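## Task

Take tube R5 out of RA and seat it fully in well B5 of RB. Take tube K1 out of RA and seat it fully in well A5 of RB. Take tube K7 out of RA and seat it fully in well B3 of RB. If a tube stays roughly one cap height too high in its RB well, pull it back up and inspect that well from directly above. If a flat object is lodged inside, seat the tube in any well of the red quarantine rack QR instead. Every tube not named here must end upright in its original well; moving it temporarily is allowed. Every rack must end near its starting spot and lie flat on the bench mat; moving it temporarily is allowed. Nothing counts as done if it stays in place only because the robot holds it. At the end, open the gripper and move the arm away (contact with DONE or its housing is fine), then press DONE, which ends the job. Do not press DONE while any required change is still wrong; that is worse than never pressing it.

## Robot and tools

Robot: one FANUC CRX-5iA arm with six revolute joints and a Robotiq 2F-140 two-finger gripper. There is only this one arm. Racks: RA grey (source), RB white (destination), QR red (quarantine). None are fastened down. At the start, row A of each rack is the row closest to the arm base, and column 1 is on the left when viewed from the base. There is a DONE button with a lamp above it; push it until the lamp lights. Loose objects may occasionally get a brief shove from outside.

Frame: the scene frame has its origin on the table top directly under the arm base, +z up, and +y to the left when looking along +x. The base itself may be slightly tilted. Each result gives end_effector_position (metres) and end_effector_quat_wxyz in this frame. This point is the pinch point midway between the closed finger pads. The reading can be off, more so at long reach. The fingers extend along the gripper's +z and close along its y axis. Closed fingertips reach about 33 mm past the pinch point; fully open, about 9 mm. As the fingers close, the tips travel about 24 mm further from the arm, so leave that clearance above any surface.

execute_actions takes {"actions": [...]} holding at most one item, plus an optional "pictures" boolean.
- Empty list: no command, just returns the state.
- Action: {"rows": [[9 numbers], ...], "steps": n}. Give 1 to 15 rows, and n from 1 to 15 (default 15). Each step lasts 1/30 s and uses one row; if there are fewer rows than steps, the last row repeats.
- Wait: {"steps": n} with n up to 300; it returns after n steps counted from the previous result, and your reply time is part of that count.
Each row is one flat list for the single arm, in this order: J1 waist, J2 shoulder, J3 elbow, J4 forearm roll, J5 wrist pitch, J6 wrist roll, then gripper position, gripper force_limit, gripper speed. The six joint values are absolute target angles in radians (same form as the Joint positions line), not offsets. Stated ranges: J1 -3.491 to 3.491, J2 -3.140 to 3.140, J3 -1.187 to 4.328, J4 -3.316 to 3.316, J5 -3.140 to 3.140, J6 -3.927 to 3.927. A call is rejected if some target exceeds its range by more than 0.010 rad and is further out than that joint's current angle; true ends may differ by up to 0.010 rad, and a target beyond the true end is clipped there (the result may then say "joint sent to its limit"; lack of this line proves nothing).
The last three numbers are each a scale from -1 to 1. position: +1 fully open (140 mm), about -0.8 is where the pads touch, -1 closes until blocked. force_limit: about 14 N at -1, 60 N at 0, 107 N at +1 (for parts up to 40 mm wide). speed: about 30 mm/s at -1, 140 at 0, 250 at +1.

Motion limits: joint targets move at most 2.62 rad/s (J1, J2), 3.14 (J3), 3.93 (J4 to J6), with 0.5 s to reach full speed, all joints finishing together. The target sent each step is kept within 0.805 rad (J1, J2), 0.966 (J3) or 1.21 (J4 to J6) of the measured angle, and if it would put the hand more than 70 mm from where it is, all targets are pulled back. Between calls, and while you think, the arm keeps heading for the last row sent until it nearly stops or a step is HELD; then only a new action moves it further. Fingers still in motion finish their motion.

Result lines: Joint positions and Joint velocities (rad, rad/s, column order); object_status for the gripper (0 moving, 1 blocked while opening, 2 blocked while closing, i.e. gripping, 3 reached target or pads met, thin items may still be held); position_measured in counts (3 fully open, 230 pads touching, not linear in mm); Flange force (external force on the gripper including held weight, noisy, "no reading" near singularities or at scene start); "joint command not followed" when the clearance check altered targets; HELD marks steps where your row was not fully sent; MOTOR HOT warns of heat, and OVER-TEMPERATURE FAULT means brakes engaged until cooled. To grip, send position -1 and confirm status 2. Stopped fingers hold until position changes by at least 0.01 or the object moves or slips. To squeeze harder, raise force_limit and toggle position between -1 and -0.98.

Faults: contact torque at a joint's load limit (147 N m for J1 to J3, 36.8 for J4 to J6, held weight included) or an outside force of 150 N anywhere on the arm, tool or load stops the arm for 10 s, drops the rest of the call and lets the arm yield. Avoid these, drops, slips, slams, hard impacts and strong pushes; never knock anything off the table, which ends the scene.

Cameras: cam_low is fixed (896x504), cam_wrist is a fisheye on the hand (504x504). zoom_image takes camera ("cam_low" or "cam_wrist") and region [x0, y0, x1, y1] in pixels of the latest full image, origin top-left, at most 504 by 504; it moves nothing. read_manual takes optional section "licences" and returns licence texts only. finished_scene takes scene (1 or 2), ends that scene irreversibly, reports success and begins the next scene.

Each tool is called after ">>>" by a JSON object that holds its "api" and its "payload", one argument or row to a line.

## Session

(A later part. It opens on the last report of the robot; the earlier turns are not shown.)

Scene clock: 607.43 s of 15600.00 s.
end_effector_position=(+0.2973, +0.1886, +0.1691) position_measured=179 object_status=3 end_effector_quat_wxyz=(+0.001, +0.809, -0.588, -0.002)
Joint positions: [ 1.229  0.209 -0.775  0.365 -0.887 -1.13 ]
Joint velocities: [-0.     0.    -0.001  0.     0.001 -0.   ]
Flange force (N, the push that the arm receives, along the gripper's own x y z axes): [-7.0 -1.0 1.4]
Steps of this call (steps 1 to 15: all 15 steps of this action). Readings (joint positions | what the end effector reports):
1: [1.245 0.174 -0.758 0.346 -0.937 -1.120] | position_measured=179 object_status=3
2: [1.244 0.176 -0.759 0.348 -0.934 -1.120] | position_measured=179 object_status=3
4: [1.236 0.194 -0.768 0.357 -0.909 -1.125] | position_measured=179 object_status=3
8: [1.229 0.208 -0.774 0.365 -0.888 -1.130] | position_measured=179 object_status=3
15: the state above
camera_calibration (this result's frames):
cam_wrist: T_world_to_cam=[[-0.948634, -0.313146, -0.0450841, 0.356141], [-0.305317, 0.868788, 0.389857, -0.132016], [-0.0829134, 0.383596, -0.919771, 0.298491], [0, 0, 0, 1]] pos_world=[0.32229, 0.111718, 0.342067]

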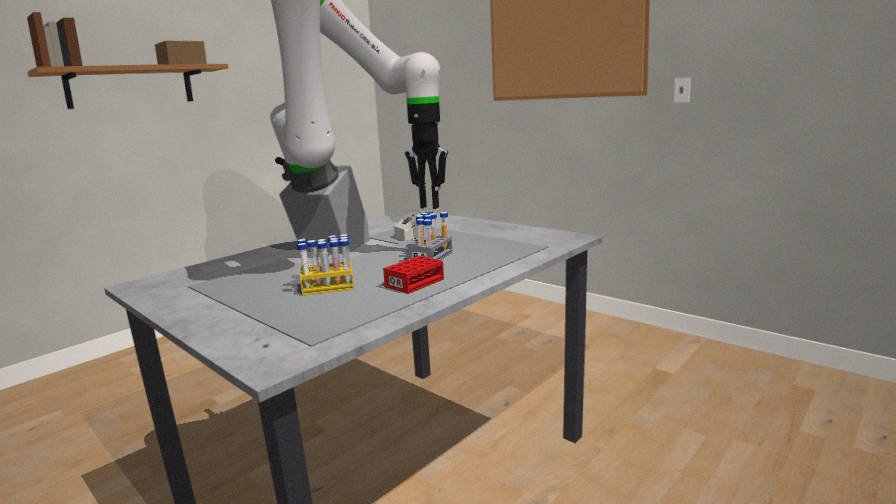

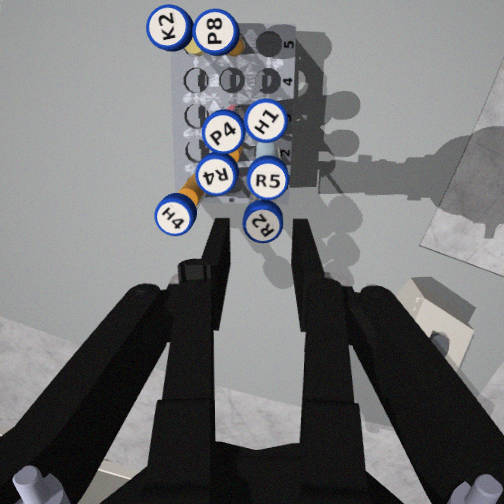

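>>> {"api": "execute_actions", "payload": {
  "actions": [
    {"rows":[[1.212,0.243,-0.792,0.384,-0.837,-1.14,-0.45,-0.5,0]],"steps":12}
  ],
  "pictures": false
}}

>>> {"api": "execute_actions", "payload": {
  "actions": [
    {"rows":[[1.212,0.243,-0.792,0.384,-0.837,-1.14,-1,-0.5,-0.5]],"steps":15}
  ]
}}

>>> {"api": "execute_actions", "payload": {
  "actions": [
    {"rows":[[1.245,0.174,-0.758,0.346,-0.937,-1.12,-1,-0.5,0]],"steps":12}
  ],
  "pictures": false
}}

>>> {"api": "execute_actions", "payload": {
  "actions": [
    {"rows":[[1.29,0.095,-0.70,0.295,-1.08,-1.10,-1,-0.5,0]],"steps":15}
  ]
}}

Scene clock: 623.90 s of 15600.00 s.
end_effector_position=(+0.2967, +0.1886, +0.1523) position_measured=186 object_status=0 end_effector_quat_wxyz=(+0.002, +0.809, -0.588, -0.003)
Joint positions: [ 1.212  0.243 -0.792  0.384 -0.837 -1.14 ]
Joint velocities: [-0.001  0.002 -0.001  0.001  0.002 -0.   ]
Flange force (N, the push that the arm receives, along the gripper's own x y z axes): [-6.3 -0.4 0.1]
Steps of this call (steps 1 to 15: the robot went on to your last target; steps 16 to 90: nothing new was sent; then 13.07 s passed at rest; steps 91 to 102: all 12 steps of this action). Readings (joint positions | what the end effector reports):
91: [1.229 0.209 -0.775 0.365 -0.887 -1.130] | position_measured=179 object_status=0
92: [1.228 0.212 -0.776 0.367 -0.883 -1.131] | position_measured=181 object_status=0
94: [1.219 0.229 -0.785 0.376 -0.858 -1.136] | position_measured=186 object_status=0
98: [1.212 0.242 -0.792 0.384 -0.838 -1.140] | position_measured=186 object_status=0
102: the state above

Scene clock: 624.40 s of 15600.00 s.
end_effector_position=(+0.2967, +0.1886, +0.1522) position_measured=200 object_status=2 end_effector_quat_wxyz=(+0.002, +0.809, -0.588, -0.003)
Joint positions: [ 1.212  0.243 -0.792  0.384 -0.837 -1.14 ]
Joint velocities: [ 0.     0.001 -0.001 -0.001  0.     0.001]
Flange force (N, the push that the arm receives, along the gripper's own x y z axes): [-6.7 -1.6 -2.0]
Steps of this call (steps 1 to 15: all 15 steps of this action). Readings (joint positions | what the end effector reports):
1: [1.212 0.243 -0.792 0.384 -0.837 -1.140] | position_measured=186 object_status=0
2: [1.212 0.243 -0.792 0.384 -0.837 -1.140] | position_measured=187 object_status=0
4: [1.212 0.243 -0.792 0.384 -0.837 -1.140] | position_measured=197 object_status=0
8: [1.212 0.243 -0.792 0.384 -0.837 -1.140] | position_measured=200 object_status=0
15: the state above
camera_calibration (this result's frames):
cam_wrist: T_world_to_cam=[[-0.948525, -0.313917, -0.0419153, 0.354503], [-0.304754, 0.868697, 0.3905, -0.125916], [-0.0861726, 0.383173, -0.919648, 0.283898], [0, 0, 0, 1]] pos_world=[0.322346, 0.111886, 0.325115]

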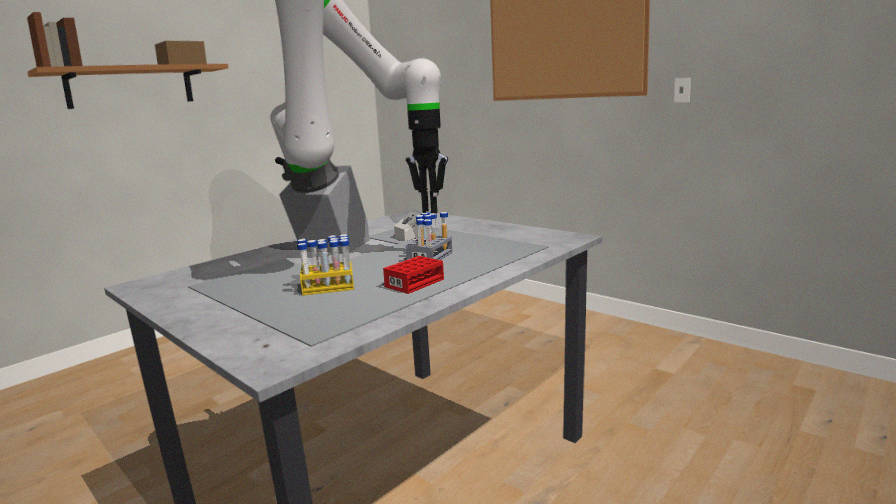

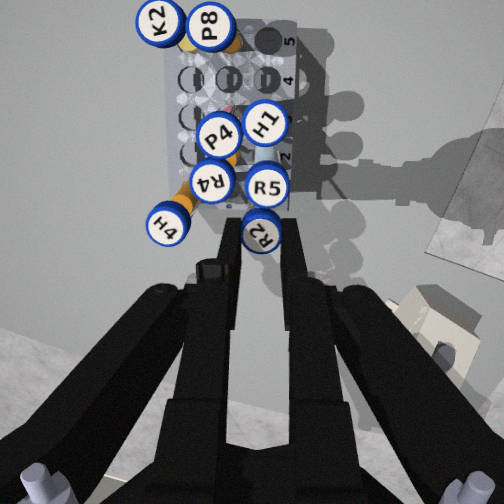

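Scene clock: 624.80 s of 15600.00 s.
end_effector_position=(+0.2971, +0.1878, +0.1861) position_measured=200 object_status=2 end_effector_quat_wxyz=(-0.000, +0.808, -0.589, -0.002)
Joint positions: [ 1.245  0.174 -0.758  0.346 -0.937 -1.12 ]
Joint velocities: [ 0.003 -0.005  0.002 -0.001 -0.005  0.001]
Flange force (N, the push that the arm receives, along the gripper's own x y z axes): [-6.7 -2.6 2.7]
Steps of this call (steps 1 to 12: all 12 steps of this action). Readings (joint positions | what the end effector reports):
1: [1.212 0.243 -0.792 0.384 -0.837 -1.140] | position_measured=200 object_status=2
2: [1.213 0.241 -0.791 0.383 -0.840 -1.140] | position_measured=200 object_status=2
4: [1.222 0.220 -0.781 0.372 -0.871 -1.134] | position_measured=200 object_status=2
8: [1.244 0.177 -0.759 0.348 -0.933 -1.121] | position_measured=200 object_status=2
12: the state above

Scene clock: 625.30 s of 15600.00 s.
end_effector_position=(+0.2923, +0.1852, +0.2322) position_measured=200 object_status=2 end_effector_quat_wxyz=(+0.003, +0.808, -0.589, -0.004)
Joint positions: [ 1.29   0.095 -0.7    0.295 -1.08  -1.1  ]
Joint velocities: [ 0.001  0.001  0.001  0.    -0.001  0.   ]
Flange force (N, the push that the arm receives, along the gripper's own x y z axes): [-7.7 -2.9 0.6]
Steps of this call (steps 1 to 15: all 15 steps of this action). Readings (joint positions | what the end effector reports):
1: [1.245 0.174 -0.758 0.346 -0.937 -1.120] | position_measured=200 object_status=2
2: [1.246 0.172 -0.756 0.344 -0.941 -1.119] | position_measured=200 object_status=2
4: [1.257 0.153 -0.743 0.332 -0.975 -1.115] | position_measured=200 object_status=2
8: [1.286 0.101 -0.705 0.299 -1.068 -1.102] | position_measured=200 object_status=2
15: the state above
camera_calibration (this result's frames):
cam_wrist: T_world_to_cam=[[-0.949778, -0.310368, -0.0399137, 0.351791], [-0.30075, 0.870144, 0.390382, -0.156988], [-0.0864314, 0.382781, -0.919787, 0.358571], [0, 0, 0, 1]] pos_world=[0.317901, 0.108532, 0.405135]

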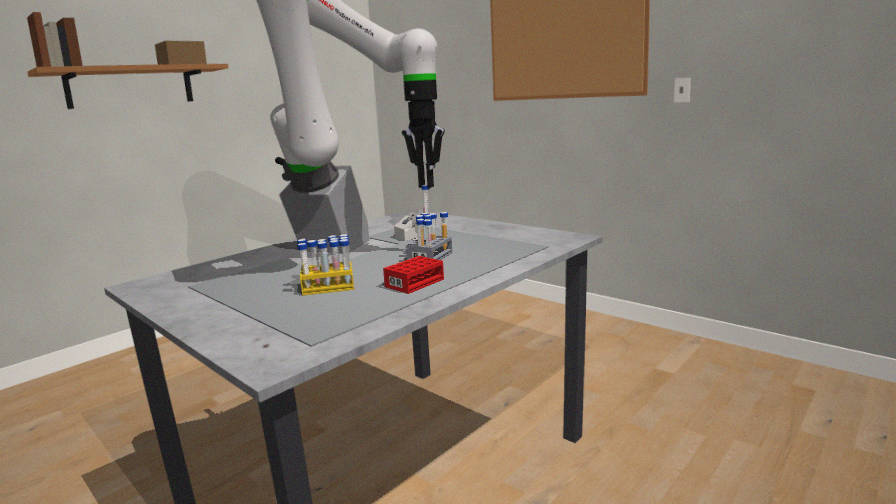

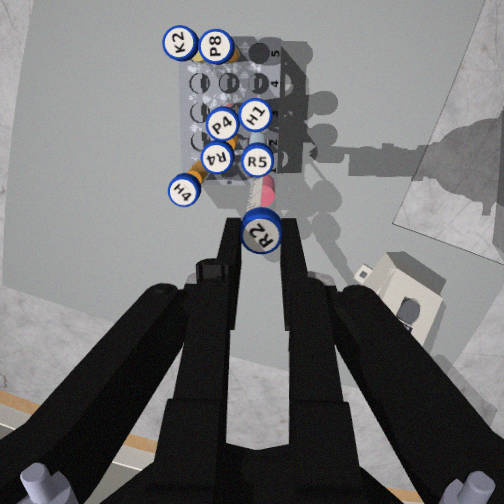

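>>> {"api": "execute_actions", "payload": {
  "actions": [
    {"rows":[[1.35,0.01,-0.59,0.25,-1.27,-1.07,-1,-0.5,0]],"steps":15}
  ],
  "pictures": false
}}

>>> {"api": "execute_actions", "payload": {
  "actions": [
    {"rows":[[1.128,0.059,-0.498,0.328,-1.264,-2.46,-1,-0.5,0]],"steps":15}
  ],
  "pictures": false
}}

>>> {"api": "execute_actions", "payload": {
  "actions": [
    {"steps":20}
  ],
  "pictures": false
}}

>>> {"api": "execute_actions", "payload": {
  "actions": [
    {"rows":[[1.068,0.137,-0.607,0.374,-1.086,-2.49,-1,-0.5,0]],"steps":15}
  ],
  "pictures": false
}}

>>> {"api": "execute_actions", "payload": {
  "actions": [
    {"rows":[[1.043,0.176,-0.639,0.398,-1.012,-2.5,-1,-0.5,0]],"steps":15}
  ]
}}

Scene clock: 642.10 s of 15600.00 s.
end_effector_position=(+0.2890, +0.1877, +0.3036) position_measured=200 object_status=2 end_effector_quat_wxyz=(-0.001, +0.814, -0.581, -0.007)
Joint positions: [ 1.35  0.01 -0.59  0.25 -1.27 -1.07]
Joint velocities: [ 0.    -0.002  0.002 -0.    -0.003 -0.   ]
Flange force (N, the push that the arm receives, along the gripper's own x y z axes): [-7.5 -1.9 -1.8]
Steps of this call (steps 1 to 15: the robot went on to your last target; steps 16 to 90: nothing new was sent; then 13.30 s passed at rest; steps 91 to 105: all 15 steps of this action). Readings (joint positions | what the end effector reports):
91: [1.290 0.095 -0.700 0.295 -1.080 -1.100] | position_measured=200 object_status=2
92: [1.291 0.093 -0.698 0.294 -1.085 -1.099] | position_measured=200 object_status=2
94: [1.302 0.078 -0.678 0.286 -1.118 -1.094] | position_measured=200 object_status=2
98: [1.340 0.024 -0.608 0.258 -1.239 -1.075] | position_measured=200 object_status=2
105: the state above

Scene clock: 642.60 s of 15600.00 s.
end_effector_position=(+0.3451, +0.1683, +0.3041) position_measured=200 object_status=2 end_effector_quat_wxyz=(+0.000, -0.458, +0.889, +0.003)
Joint positions: [ 1.207  0.042 -0.532  0.301 -1.266 -1.895]
Joint velocities: [-0.404  0.086  0.173  0.135  0.011 -2.866]
Flange force (N, the push that the arm receives, along the gripper's own x y z axes): [-9.8 0.2 -2.3]
Steps of this call (steps 1 to 15: all 15 steps of this action). Readings (joint positions | what the end effector reports):
1: [1.350 0.010 -0.590 0.250 -1.270 -1.070] | position_measured=200 object_status=2
2: [1.349 0.010 -0.590 0.250 -1.270 -1.074] | position_measured=200 object_status=2
4: [1.342 0.012 -0.587 0.253 -1.270 -1.108] | position_measured=200 object_status=2
8: [1.309 0.020 -0.574 0.266 -1.269 -1.279] | position_measured=200 object_status=2
15: the state above

Scene clock: 643.27 s of 15600.00 s.
end_effector_position=(+0.3761, +0.1535, +0.3038) position_measured=200 object_status=2 end_effector_quat_wxyz=(+0.002, -0.157, +0.988, +0.000)
Joint positions: [ 1.128  0.059 -0.498  0.328 -1.264 -2.46 ]
Joint velocities: [-0.001 -0.001  0.001 -0.     0.001  0.   ]
Flange force (N, the push that the arm receives, along the gripper's own x y z axes): [-2.9 6.0 -0.5]
Steps of this call (steps 1 to 20: the robot went on to your last target). Readings (joint positions | what the end effector reports):
1: [1.194 0.045 -0.526 0.306 -1.266 -1.989] | position_measured=200 object_status=2
2: [1.182 0.048 -0.521 0.310 -1.266 -2.074] | position_measured=200 object_status=2
4: [1.161 0.052 -0.512 0.317 -1.265 -2.220] | position_measured=200 object_status=2
8: [1.135 0.057 -0.501 0.326 -1.264 -2.408] | position_measured=200 object_status=2
20: the state above

Scene clock: 643.77 s of 15600.00 s.
end_effector_position=(+0.3754, +0.1501, +0.2313) position_measured=200 object_status=2 end_effector_quat_wxyz=(-0.001, -0.153, +0.988, -0.006)
Joint positions: [ 1.068  0.137 -0.607  0.374 -1.086 -2.49 ]
Joint velocities: [-0.001  0.003 -0.003  0.     0.002 -0.001]
Flange force (N, the push that the arm receives, along the gripper's own x y z axes): [-4.8 5.8 -0.2]
Steps of this call (steps 1 to 15: all 15 steps of this action). Readings (joint positions | what the end effector reports):
1: [1.128 0.059 -0.498 0.328 -1.264 -2.460] | position_measured=200 object_status=2
2: [1.127 0.061 -0.500 0.329 -1.259 -2.461] | position_measured=200 object_status=2
4: [1.115 0.076 -0.521 0.338 -1.226 -2.466] | position_measured=200 object_status=2
8: [1.076 0.126 -0.592 0.367 -1.112 -2.486] | position_measured=200 object_status=2
15: the state above

Scene clock: 644.27 s of 15600.00 s.
end_effector_position=(+0.3766, +0.1513, +0.2048) position_measured=200 object_status=2 end_effector_quat_wxyz=(-0.001, -0.154, +0.988, -0.005)
Joint positions: [ 1.043  0.176 -0.639  0.398 -1.012 -2.5  ]
Joint velocities: [-0.     0.001 -0.     0.     0.001  0.   ]
Flange force (N, the push that the arm receives, along the gripper's own x y z axes): [-2.9 5.3 1.1]
Steps of this call (steps 1 to 15: all 15 steps of this action). Readings (joint positions | what the end effector reports):
1: [1.068 0.137 -0.607 0.374 -1.086 -2.490] | position_measured=200 object_status=2
2: [1.067 0.139 -0.609 0.375 -1.082 -2.491] | position_measured=200 object_status=2
4: [1.056 0.155 -0.622 0.385 -1.051 -2.495] | position_measured=200 object_status=2
8: [1.044 0.175 -0.638 0.397 -1.014 -2.500] | position_measured=200 object_status=2
15: the state above
camera_calibration (this result's frames):
cam_wrist: T_world_to_cam=[[-0.310184, 0.948842, -0.0590362, -0.00715527], [0.870332, 0.308406, 0.383937, -0.446106], [0.382503, 0.06771, -0.92147, 0.224989], [0, 0, 0, 1]] pos_world=[0.299982, 0.129137, 0.378175]

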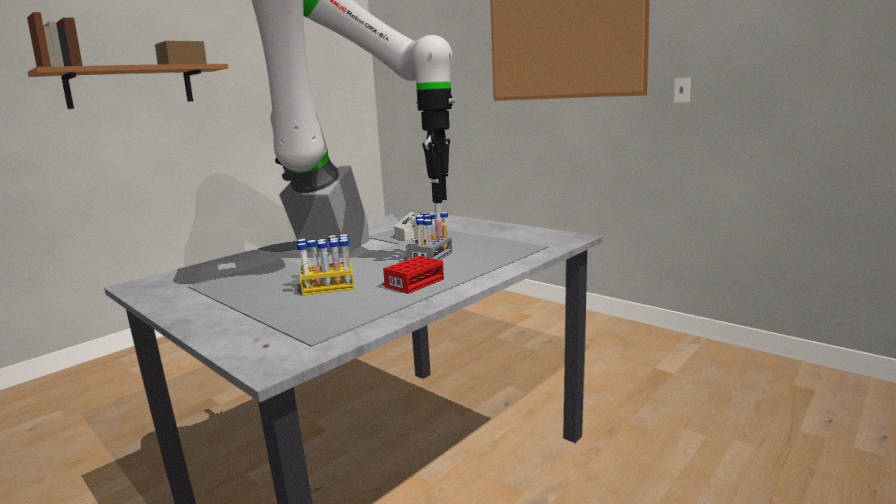

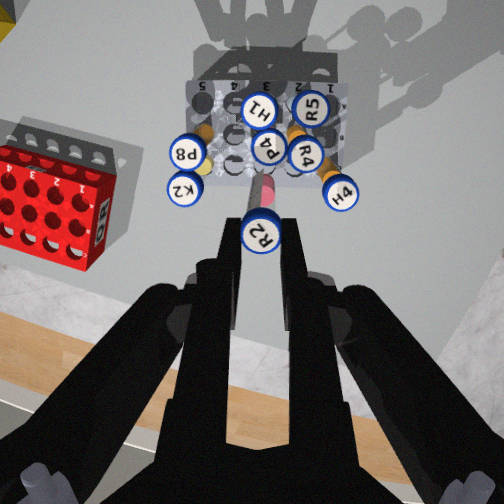

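>>> {"api": "execute_actions", "payload": {
  "actions": [
    {"rows":[[1.06,0.161,-0.655,0.392,-1.014,-2.516,-1,-0.5,0],[1.06,0.161,-0.655,0.392,-1.014,-2.516,-1,-0.5,0],[1.06,0.161,-0.655,0.392,-1.014,-2.516,-1,-0.5,0],[1.06,0.161,-0.655,0.392,-1.014,-2.516,-1,-0.5,0],[1.06,0.161,-0.655,0.392,-1.014,-2.516,-1,-0.5,0],[1.052,0.174,-0.665,0.4,-0.991,-2.519,-1,-0.5,0]],"steps":15}
  ]
}}

>>> {"api": "zoom_image", "payload": {
  "camera": "cam_wrist",
  "region": [190,100,350,260]
}}

Scene clock: 666.50 s of 15600.00 s.
end_effector_position=(+0.3687, +0.1512, +0.1978) position_measured=200 object_status=2 end_effector_quat_wxyz=(-0.001, -0.153, +0.988, -0.005)
Joint positions: [ 1.052  0.174 -0.665  0.4   -0.991 -2.519]
Joint velocities: [-0.002  0.004 -0.003  0.001  0.004 -0.   ]
Flange force (N, the push that the arm receives, along the gripper's own x y z axes): [-4.9 3.9 1.4]
Steps of this call (steps 1 to 15: the robot went on to your last target; steps 16 to 90: nothing new was sent; then 18.73 s passed at rest; steps 91 to 105: all 15 steps of this action). Readings (joint positions | what the end effector reports):
91: [1.043 0.176 -0.639 0.398 -1.012 -2.500] | position_measured=200 object_status=2
92: [1.045 0.174 -0.641 0.398 -1.012 -2.502] | position_measured=200 object_status=2
94: [1.054 0.165 -0.650 0.394 -1.013 -2.511] | position_measured=200 object_status=2
98: [1.056 0.167 -0.659 0.395 -1.003 -2.517] | position_measured=200 object_status=2
105: the state above
camera_calibration (this result's frames):
cam_wrist: T_world_to_cam=[[-0.308598, 0.949451, -0.0575423, -0.0109348], [0.87097, 0.306369, 0.384121, -0.436457], [0.382333, 0.0684212, -0.921488, 0.221533], [0, 0, 0, 1]] pos_world=[0.292067, 0.128942, 0.371163]

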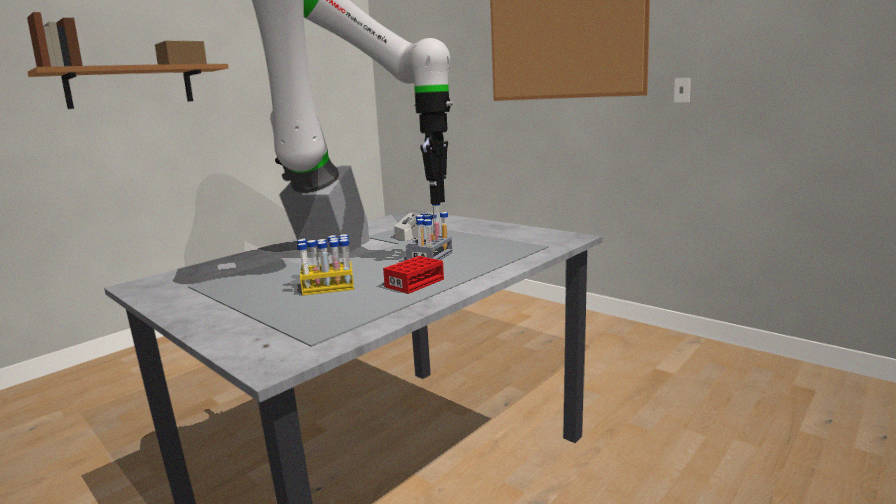

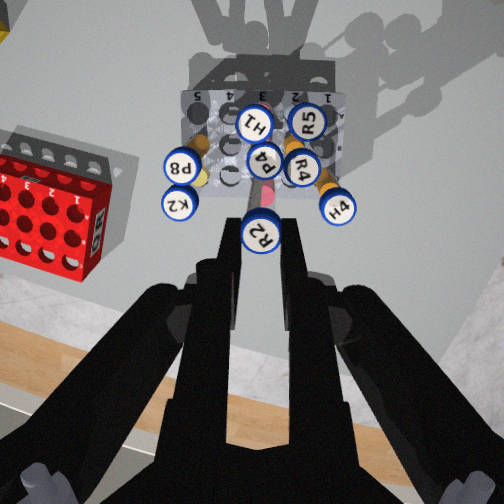

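Region (190, 100, 350, 260) of cam_wrist's 504x504 image, scaled by 3.150, with more detail than that image has.

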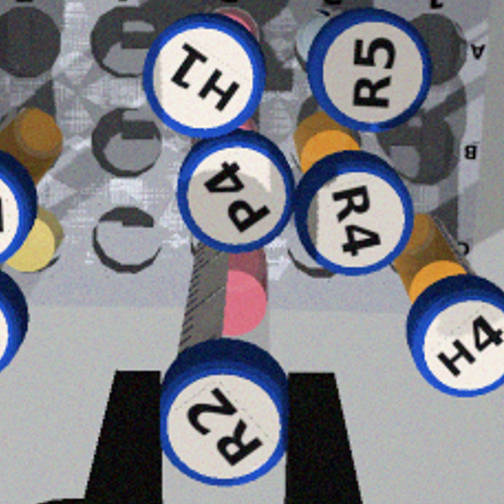

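Well at y≈177, matches. Descend gently.

>>> {"api": "execute_actions", "payload": {
  "actions": [
    {"rows":[[1.045,0.185,-0.6735,0.407,-0.971,-2.522,-1,-0.5,0]],"steps":12}
  ],
  "pictures": false
}}

>>> {"api": "execute_actions", "payload": {
  "actions": [
    {"rows":[[1.040,0.193,-0.679,0.412,-0.957,-2.524,-1,-0.5,0]],"steps":12}
  ],
  "pictures": false
}}

Scene clock: 674.90 s of 15600.00 s.
end_effector_position=(+0.3687, +0.1512, +0.1906) position_measured=200 object_status=2 end_effector_quat_wxyz=(-0.001, -0.154, +0.988, -0.004)
Joint positions: [ 1.045  0.185 -0.673  0.407 -0.971 -2.522]
Joint velocities: [-0.     0.001 -0.001  0.001  0.     0.   ]
Flange force (N, the push that the arm receives, along the gripper's own x y z axes): [-4.6 7.0 1.0]
Steps of this call (steps 1 to 15: the robot went on to your last target; steps 16 to 90: nothing new was sent; then 5.00 s passed at rest; steps 91 to 102: all 12 steps of this action). Readings (joint positions | what the end effector reports):
91: [1.052 0.174 -0.665 0.400 -0.991 -2.519] | position_measured=200 object_status=2
92: [1.051 0.176 -0.666 0.401 -0.987 -2.520] | position_measured=200 object_status=2
94: [1.047 0.182 -0.671 0.405 -0.976 -2.521] | position_measured=200 object_status=2
98: [1.045 0.185 -0.673 0.407 -0.972 -2.522] | position_measured=200 object_status=2
102: the state above

Scene clock: 675.30 s of 15600.00 s.
end_effector_position=(+0.3688, +0.1513, +0.1857) position_measured=200 object_status=2 end_effector_quat_wxyz=(-0.001, -0.154, +0.988, -0.004)
Joint positions: [ 1.04   0.193 -0.679  0.412 -0.957 -2.524]
Joint velocities: [-0.     0.001 -0.001  0.     0.    -0.   ]
Flange force (N, the push that the arm receives, along the gripper's own x y z axes): [-2.1 6.1 1.3]
Steps of this call (steps 1 to 12: all 12 steps of this action). Readings (joint positions | what the end effector reports):
1: [1.045 0.185 -0.674 0.407 -0.971 -2.522] | position_measured=200 object_status=2
2: [1.044 0.187 -0.675 0.408 -0.968 -2.522] | position_measured=200 object_status=2
4: [1.041 0.191 -0.678 0.411 -0.961 -2.523] | position_measured=200 object_status=2
8: [1.040 0.193 -0.679 0.412 -0.957 -2.524] | position_measured=200 object_status=2
12: the state above

>>> {"api": "execute_actions", "payload": {
  "actions": [
    {"rows":[[1.026,0.217,-0.696,0.427,-0.914,-2.532,-1,-0.5,0]],"steps":15}
  ],
  "pictures": false
}}

>>> {"api": "execute_actions", "payload": {
  "actions": [
    {"rows":[[1.012,0.243,-0.712,0.443,-0.871,-2.54,-1,-0.5,0]],"steps":15}
  ],
  "pictures": false
}}

>>> {"api": "execute_actions", "payload": {
  "actions": [
    {"rows":[[1.012,0.243,-0.712,0.443,-0.871,-2.54,-0.5,-0.5,0]],"steps":12}
  ]
}}

Scene clock: 683.63 s of 15600.00 s.
end_effector_position=(+0.3682, +0.1521, +0.1709) position_measured=200 object_status=2 end_effector_quat_wxyz=(-0.001, -0.155, +0.988, -0.003)
Joint positions: [ 1.026  0.217 -0.696  0.427 -0.914 -2.532]
Joint velocities: [ 0.001  0.002  0.     0.     0.    -0.001]
Flange force (N, the push that the arm receives, along the gripper's own x y z axes): [-3.5 4.9 1.4]
Steps of this call (steps 1 to 15: the robot went on to your last target; steps 16 to 90: nothing new was sent; then 4.83 s passed at rest; steps 91 to 105: all 15 steps of this action). Readings (joint positions | what the end effector reports):
91: [1.040 0.193 -0.679 0.412 -0.957 -2.524] | position_measured=200 object_status=2
92: [1.039 0.195 -0.680 0.413 -0.953 -2.525] | position_measured=200 object_status=2
94: [1.031 0.208 -0.690 0.421 -0.930 -2.529] | position_measured=200 object_status=2
98: [1.026 0.216 -0.696 0.427 -0.915 -2.532] | position_measured=200 object_status=2
105: the state above

Scene clock: 684.13 s of 15600.00 s.
end_effector_position=(+0.3672, +0.1530, +0.1560) position_measured=200 object_status=2 end_effector_quat_wxyz=(-0.002, -0.156, +0.988, -0.002)
Joint positions: [ 1.012  0.243 -0.712  0.443 -0.871 -2.54 ]
Joint velocities: [0.    0.001 0.    0.    0.001 0.   ]
Flange force (N, the push that the arm receives, along the gripper's own x y z axes): [-3.4 4.2 0.2]
Steps of this call (steps 1 to 15: all 15 steps of this action). Readings (joint positions | what the end effector reports):
1: [1.026 0.217 -0.696 0.427 -0.914 -2.532] | position_measured=200 object_status=2
2: [1.025 0.219 -0.697 0.429 -0.910 -2.533] | position_measured=200 object_status=2
4: [1.017 0.233 -0.706 0.437 -0.887 -2.537] | position_measured=200 object_status=2
8: [1.012 0.242 -0.712 0.443 -0.872 -2.540] | position_measured=200 object_status=2
15: the state above

Scene clock: 684.53 s of 15600.00 s.
end_effector_position=(+0.3672, +0.1530, +0.1560) position_measured=192 object_status=0 end_effector_quat_wxyz=(-0.002, -0.156, +0.988, -0.002)
Joint positions: [ 1.012  0.243 -0.712  0.443 -0.871 -2.54 ]
Joint velocities: [ 0.    -0.002  0.     0.    -0.001  0.   ]
Flange force (N, the push that the arm receives, along the gripper's own x y z axes): [-3.8 7.1 1.6]
Steps of this call (steps 1 to 12: all 12 steps of this action). Readings (joint positions | what the end effector reports):
1: [1.012 0.243 -0.712 0.443 -0.871 -2.540] | position_measured=200 object_status=0
2: [1.012 0.243 -0.712 0.443 -0.871 -2.540] | position_measured=200 object_status=0
4: [1.012 0.243 -0.712 0.443 -0.871 -2.540] | position_measured=192 object_status=0
8: [1.012 0.243 -0.712 0.443 -0.871 -2.540] | position_measured=192 object_status=0
12: the state above
camera_calibration (this result's frames):
cam_wrist: T_world_to_cam=[[-0.314148, 0.947995, -0.0511543, -0.0142714], [0.870772, 0.309187, 0.382308, -0.41969], [0.378243, 0.0755577, -0.922618, 0.184051], [0, 0, 0, 1]] pos_world=[0.291355, 0.129385, 0.32953]

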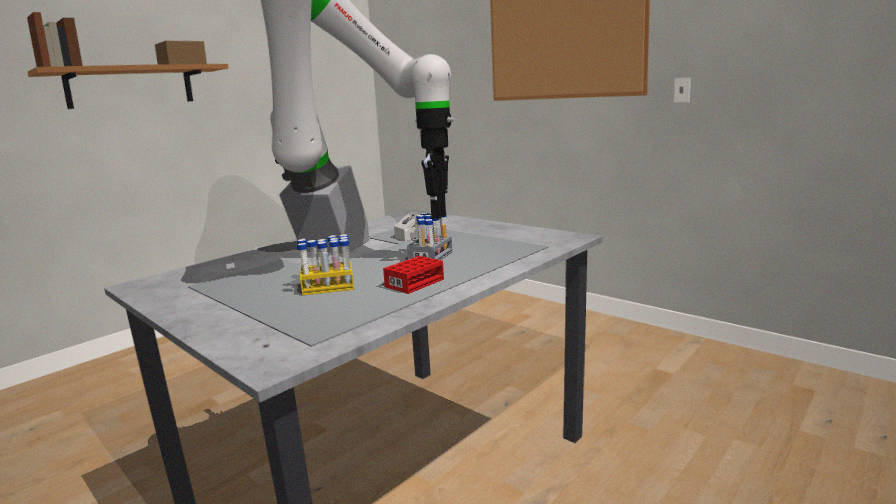

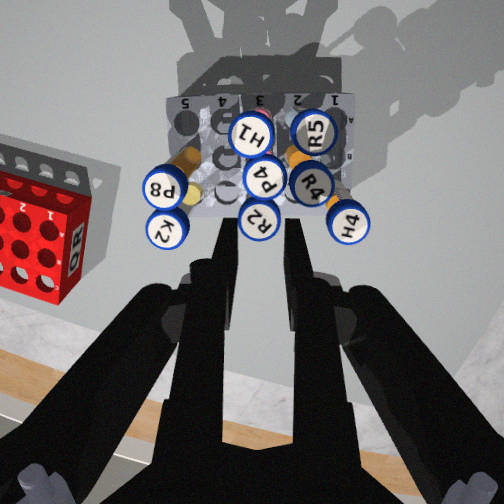

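>>> {"api": "execute_actions", "payload": {
  "actions": [
    {"rows":[[1.052,0.174,-0.665,0.4,-0.991,-2.519,-0.5,-0.5,0]],"steps":12}
  ],
  "pictures": false
}}

>>> {"api": "execute_actions", "payload": {
  "actions": [
    {"rows":[[1.227,0.108,-0.82,0.357,-0.94,0.466,-0.5,-0.5,0]],"steps":15}
  ],
  "pictures": false
}}

>>> {"api": "execute_actions", "payload": {
  "actions": [
    {"steps":45}
  ]
}}

Scene clock: 695.43 s of 15600.00 s.
end_effector_position=(+0.3687, +0.1511, +0.1975) position_measured=192 object_status=3 end_effector_quat_wxyz=(-0.001, -0.153, +0.988, -0.005)
Joint positions: [ 1.052  0.174 -0.665  0.4   -0.991 -2.519]
Joint velocities: [ 0.002 -0.003  0.003 -0.002 -0.006  0.002]
Flange force (N, the push that the arm receives, along the gripper's own x y z axes): [-5.3 7.0 -0.8]
Steps of this call (steps 1 to 15: the robot went on to your last target; steps 16 to 150: nothing new was sent; then 5.50 s passed at rest; steps 151 to 162: all 12 steps of this action). Readings (joint positions | what the end effector reports):
151: [1.012 0.243 -0.712 0.443 -0.871 -2.540] | position_measured=192 object_status=3
152: [1.013 0.241 -0.711 0.442 -0.875 -2.540] | position_measured=192 object_status=3
154: [1.024 0.221 -0.698 0.430 -0.909 -2.534] | position_measured=192 object_status=3
158: [1.050 0.177 -0.667 0.402 -0.985 -2.520] | position_measured=192 object_status=3
162: the state above

Scene clock: 695.93 s of 15600.00 s.
end_effector_position=(+0.3195, +0.1575, +0.1881) position_measured=192 object_status=3 end_effector_quat_wxyz=(-0.002, -0.588, +0.809, -0.001)
Joint positions: [ 1.161  0.132 -0.766  0.373 -0.958 -1.675]
Joint velocities: [ 0.301 -0.111 -0.247 -0.071  0.081  3.524]
Flange force (N, the push that the arm receives, along the gripper's own x y z axes): [-6.8 3.9 2.3]
Steps of this call (steps 1 to 15: all 15 steps of this action). Readings (joint positions | what the end effector reports):
1: [1.052 0.174 -0.665 0.400 -0.991 -2.519] | position_measured=192 object_status=3
2: [1.053 0.174 -0.666 0.400 -0.991 -2.515] | position_measured=192 object_status=3
4: [1.057 0.172 -0.672 0.399 -0.989 -2.481] | position_measured=192 object_status=3
8: [1.082 0.162 -0.696 0.392 -0.981 -2.310] | position_measured=192 object_status=3
15: the state above

Scene clock: 697.43 s of 15600.00 s.
end_effector_position=(+0.2937, +0.1593, +0.1832) position_measured=192 object_status=3 end_effector_quat_wxyz=(+0.000, +0.988, +0.157, +0.000)
Joint positions: [ 1.227  0.108 -0.82   0.357 -0.94   0.466]
Joint velocities: [ 0.    -0.    -0.    -0.     0.001  0.   ]
Flange force (N, the push that the arm receives, along the gripper's own x y z axes): [1.3 -7.5 1.8]
Steps of this call (steps 1 to 45: the robot went on to your last target). Readings (joint positions | what the end effector reports):
1: [1.171 0.129 -0.774 0.371 -0.955 -1.555] | position_measured=192 object_status=3
2: [1.179 0.126 -0.781 0.369 -0.953 -1.436] | position_measured=192 object_status=3
4: [1.193 0.121 -0.792 0.365 -0.949 -1.201] | position_measured=192 object_status=3
8: [1.209 0.115 -0.805 0.361 -0.945 -0.732] | position_measured=192 object_status=3
45: the state above
The arm was judged still, so your last target was given up. Only a new action makes it travel on or press farther. Fingers that are still opening or closing keep moving.
camera_calibration (this result's frames):
cam_wrist: T_world_to_cam=[[0.315917, -0.947556, -0.0483106, 0.0744631], [-0.868853, -0.309383, 0.386493, 0.240628], [-0.38117, -0.080125, -0.921026, 0.483998], [0, 0, 0, 1]] pos_world=[0.370032, 0.183784, 0.356371]

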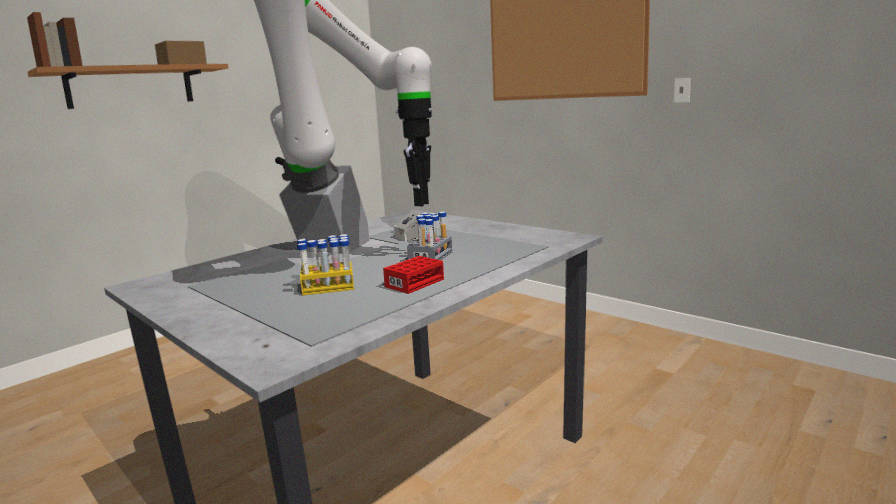

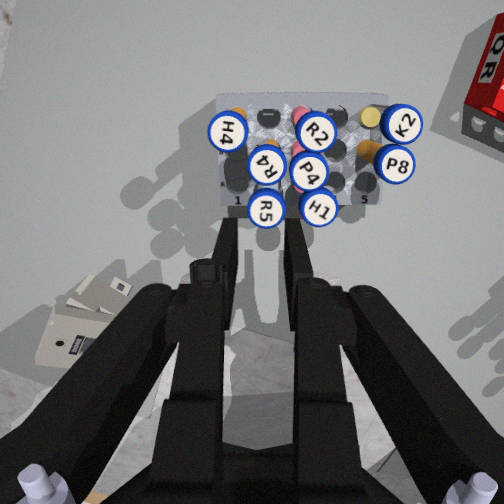

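>>> {"api": "execute_actions", "payload": {
  "actions": [
    {"rows":[[1.194,0.17,-0.855,0.394,-0.841,0.446,-0.53,-0.5,0]],"steps":15}
  ]
}}

>>> {"api": "execute_actions", "payload": {
  "actions": [
    {"rows":[[1.182,0.179,-0.844,0.398,-0.841,0.458,-0.53,-0.5,0]],"steps":12}
  ]
}}

Scene clock: 714.03 s of 15600.00 s.
end_effector_position=(+0.2962, +0.1607, +0.1581) position_measured=196 object_status=3 end_effector_quat_wxyz=(-0.000, +0.987, +0.158, +0.002)
Joint positions: [ 1.198  0.161 -0.848  0.396 -0.857  0.448]
Joint velocities: [ 0.    -0.     0.     0.001  0.     0.   ]
Flange force (N, the push that the arm receives, along the gripper's own x y z axes): [-5.2 -2.7 -27.3]
FORCE FAULT: contact force on the arm reached its limit, and the arm stopped for 10 seconds. The contact can be on any part of the arm, not only on its tool. The arm's remaining commands of this call were not run. The arm holds still and accepts commands again. Move the arm away from the contact; if what it grips holds it there, let go first. Pushing or pulling that hard again can fault the arm again.
The stop began at step 98 of this call (marked STOPPED below). From that step on the arm followed nothing that you had sent. 8 steps, steps kept back included, did not run and will not run. Nothing is kept back now, and the robot has no last target.
Steps of this call (steps 1 to 90: nothing new was sent; then 3.33 s passed at rest; steps 91 to 97: the first 7 steps of this action; steps 98 to 398: the stop). Readings (joint positions | what the end effector reports):
91: [1.227 0.108 -0.820 0.357 -0.940 0.466] | position_measured=192 object_status=0
92: [1.226 0.110 -0.821 0.358 -0.936 0.466] | position_measured=193 object_status=0
94: [1.215 0.131 -0.833 0.370 -0.903 0.459] | position_measured=196 object_status=0
98: [1.198 0.163 -0.850 0.395 -0.852 0.448] | position_measured=196 object_status=0 STOPPED
398: the state above
camera_calibration (this result's frames):
cam_wrist: T_world_to_cam=[[0.318365, -0.946741, -0.0482274, 0.0728835], [-0.869226, -0.311843, 0.383666, 0.253858], [-0.378272, -0.0802251, -0.922212, 0.461382], [0, 0, 0, 1]] pos_world=[0.371984, 0.18518, 0.331611]

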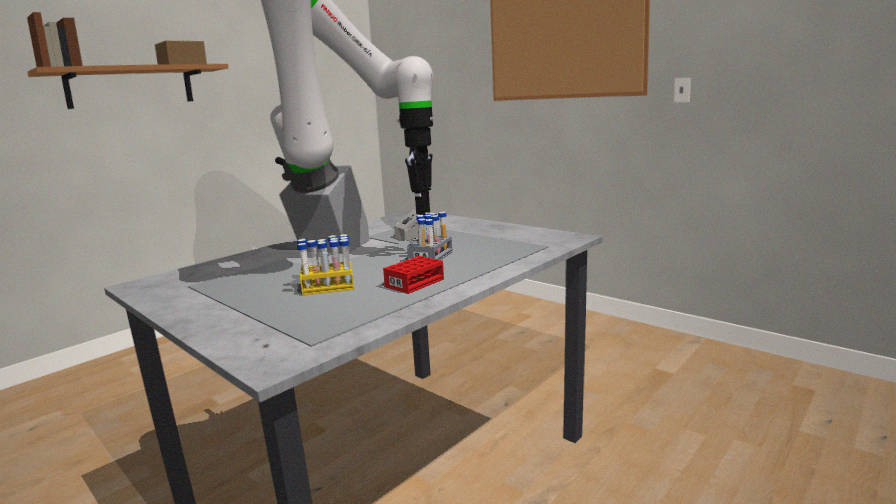

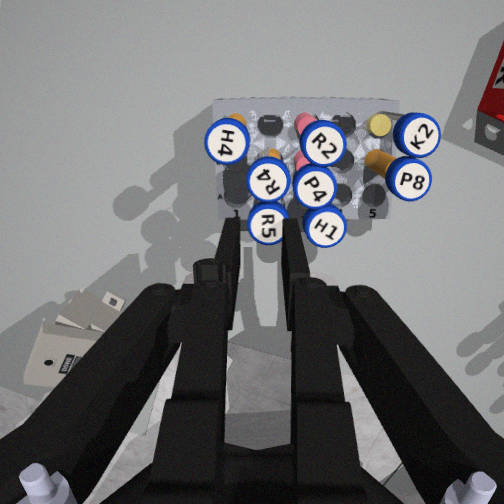

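Scene clock: 714.07 s of 15600.00 s.
end_effector_position=(+0.2962, +0.1607, +0.1582) position_measured=196 object_status=3 end_effector_quat_wxyz=(-0.000, +0.987, +0.158, +0.002)
Joint positions: [ 1.198  0.161 -0.848  0.396 -0.857  0.448]
Joint velocities: [ 0.    -0.001  0.    -0.     0.    -0.001]
Flange force (N, the push that the arm receives, along the gripper's own x y z axes): [-4.5 -2.2 -26.8]
A stop began in an earlier call of the same reply, so what this call sent did not run. Send another action.
Steps of this call (step 1: nothing new was sent). Readings (joint positions | what the end effector reports):
1: the state above
camera_calibration (this result's frames):
cam_wrist: T_world_to_cam=[[0.318361, -0.946742, -0.0482327, 0.0728852], [-0.869229, -0.311842, 0.38366, 0.253859], [-0.378268, -0.0802172, -0.922214, 0.461385], [0, 0, 0, 1]] pos_world=[0.371985, 0.185178, 0.331615]

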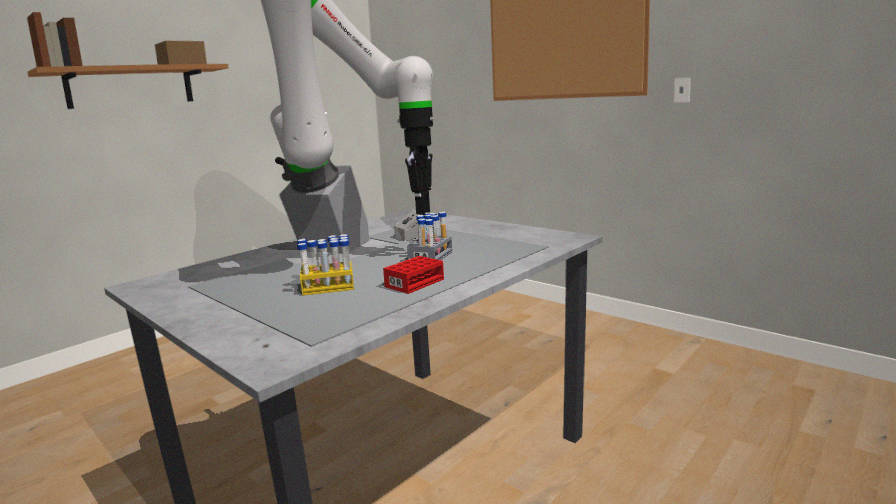

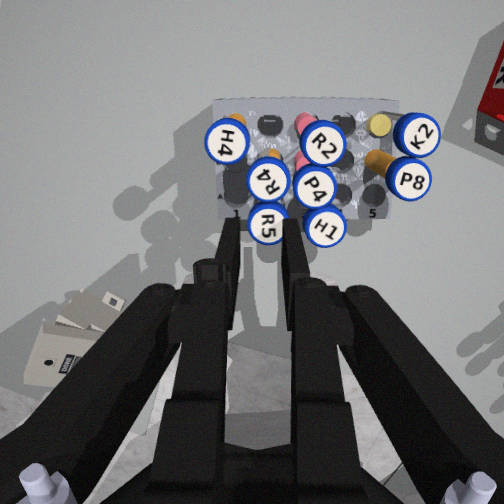

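>>> {"api": "execute_actions", "payload": {
  "actions": [
    {"rows":[[1.215,0.135,-0.835,0.375,-0.9,0.458,-0.53,-0.5,0]]}
  ]
}}

>>> {"api": "execute_actions", "payload": {
  "actions": [
    {"rows":[[1.225,0.105,-0.88,0.372,-0.89,0.44,-0.53,-0.5,0]]}
  ],
  "pictures": false
}}

>>> {"api": "execute_actions", "payload": {
  "actions": [
    {"rows":[[1.21,0.134,-0.896,0.39,-0.843,0.432,-0.53,-0.5,0]]}
  ]
}}

Scene clock: 754.93 s of 15600.00 s.
end_effector_position=(+0.2941, +0.1597, +0.1704) position_measured=196 object_status=3 end_effector_quat_wxyz=(+0.001, +0.987, +0.159, +0.001)
Joint positions: [ 1.215  0.135 -0.835  0.375 -0.9    0.458]
Joint velocities: [ 0.001 -0.001 -0.    -0.    -0.001  0.001]
Flange force (N, the push that the arm receives, along the gripper's own x y z axes): [2.4 -6.6 2.0]
Steps of this call (steps 1 to 90: nothing new was sent; then 37.37 s passed at rest; steps 91 to 105: all 15 steps of this action). Readings (joint positions | what the end effector reports):
91: [1.198 0.161 -0.848 0.396 -0.857 0.448] | position_measured=196 object_status=3
92: [1.199 0.159 -0.847 0.395 -0.860 0.448] | position_measured=196 object_status=3
94: [1.208 0.145 -0.840 0.383 -0.883 0.454] | position_measured=196 object_status=3
98: [1.214 0.136 -0.835 0.376 -0.899 0.458] | position_measured=196 object_status=3
105: the state above
camera_calibration (this result's frames):
cam_wrist: T_world_to_cam=[[0.319507, -0.94646, -0.0461332, 0.0725106], [-0.86813, -0.311884, 0.386107, 0.246292], [-0.379823, -0.0833143, -0.9213, 0.472598], [0, 0, 0, 1]] pos_world=[0.370149, 0.184817, 0.343655]

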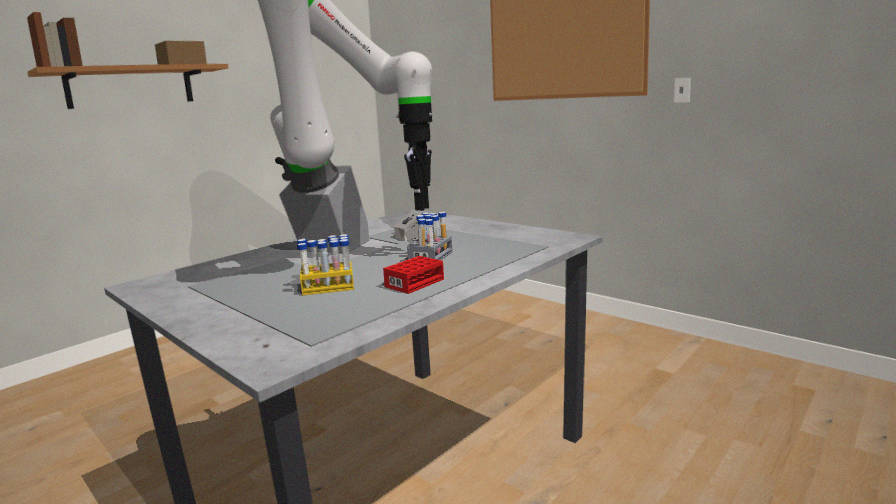

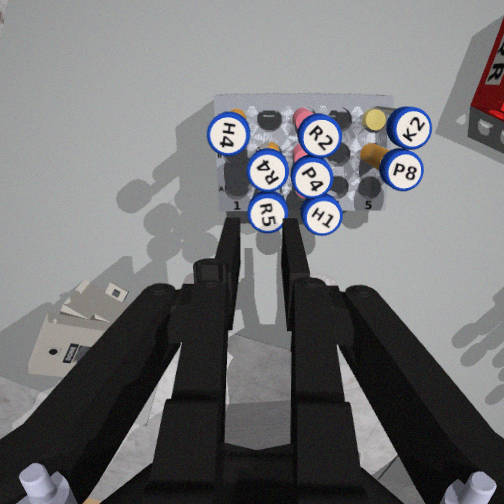

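Scene clock: 755.43 s of 15600.00 s.
end_effector_position=(+0.2830, +0.1471, +0.1645) position_measured=196 object_status=3 end_effector_quat_wxyz=(+0.002, +0.988, +0.156, -0.001)
Joint positions: [ 1.225  0.105 -0.88   0.372 -0.89   0.44 ]
Joint velocities: [ 0.001 -0.002 -0.001  0.    -0.    -0.   ]
Flange force (N, the push that the arm receives, along the gripper's own x y z axes): [1.4 -6.1 0.6]
Steps of this call (steps 1 to 15: all 15 steps of this action). Readings (joint positions | what the end effector reports):
1: [1.215 0.135 -0.835 0.375 -0.900 0.458] | position_measured=196 object_status=3
2: [1.216 0.133 -0.838 0.375 -0.900 0.457] | position_measured=196 object_status=3
4: [1.220 0.118 -0.860 0.373 -0.895 0.448] | position_measured=196 object_status=3
8: [1.225 0.106 -0.879 0.372 -0.890 0.441] | position_measured=196 object_status=3
15: the state above

Scene clock: 755.93 s of 15600.00 s.
end_effector_position=(+0.2825, +0.1479, +0.1511) position_measured=196 object_status=3 end_effector_quat_wxyz=(+0.000, +0.988, +0.157, -0.001)
Joint positions: [ 1.21   0.134 -0.896  0.39  -0.843  0.432]
Joint velocities: [-0.    -0.001 -0.001  0.     0.     0.   ]
Flange force (N, the push that the arm receives, along the gripper's own x y z axes): [-0.2 -7.3 0.2]
Steps of this call (steps 1 to 15: all 15 steps of this action). Readings (joint positions | what the end effector reports):
1: [1.225 0.105 -0.880 0.372 -0.890 0.440] | position_measured=196 object_status=3
2: [1.224 0.107 -0.881 0.373 -0.886 0.439] | position_measured=196 object_status=3
4: [1.217 0.122 -0.890 0.382 -0.862 0.435] | position_measured=196 object_status=3
8: [1.211 0.133 -0.896 0.389 -0.844 0.432] | position_measured=196 object_status=3
15: the state above
camera_calibration (this result's frames):
cam_wrist: T_world_to_cam=[[0.315714, -0.947619, -0.0484158, 0.0657873], [-0.867585, -0.308958, 0.389668, 0.238859], [-0.384215, -0.0810187, -0.919682, 0.450059], [0, 0, 0, 1]] pos_world=[0.35938, 0.172602, 0.324021]

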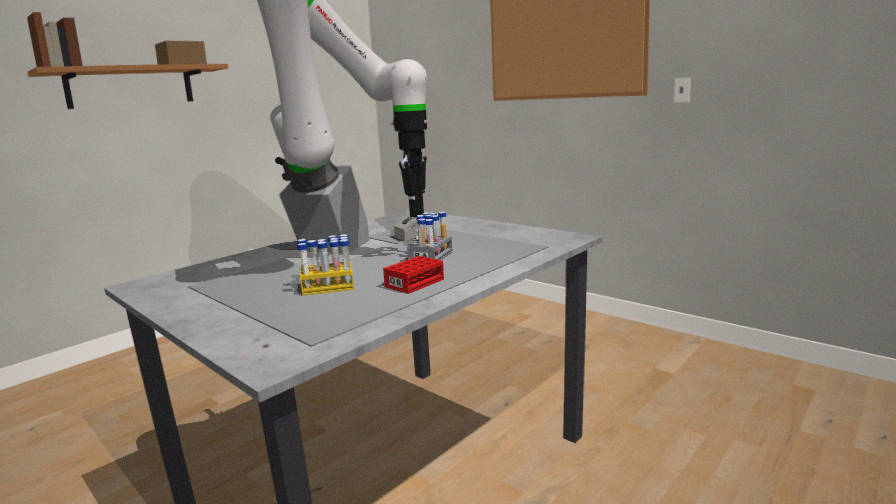

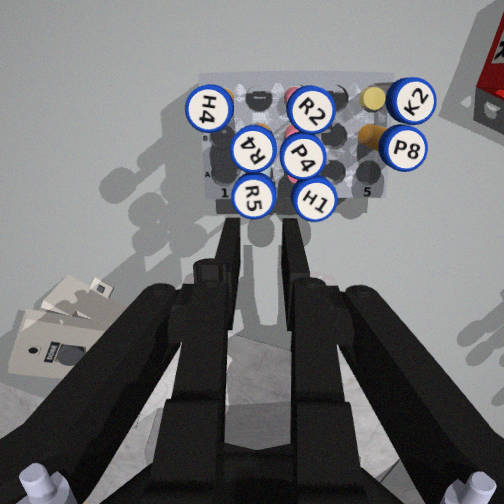

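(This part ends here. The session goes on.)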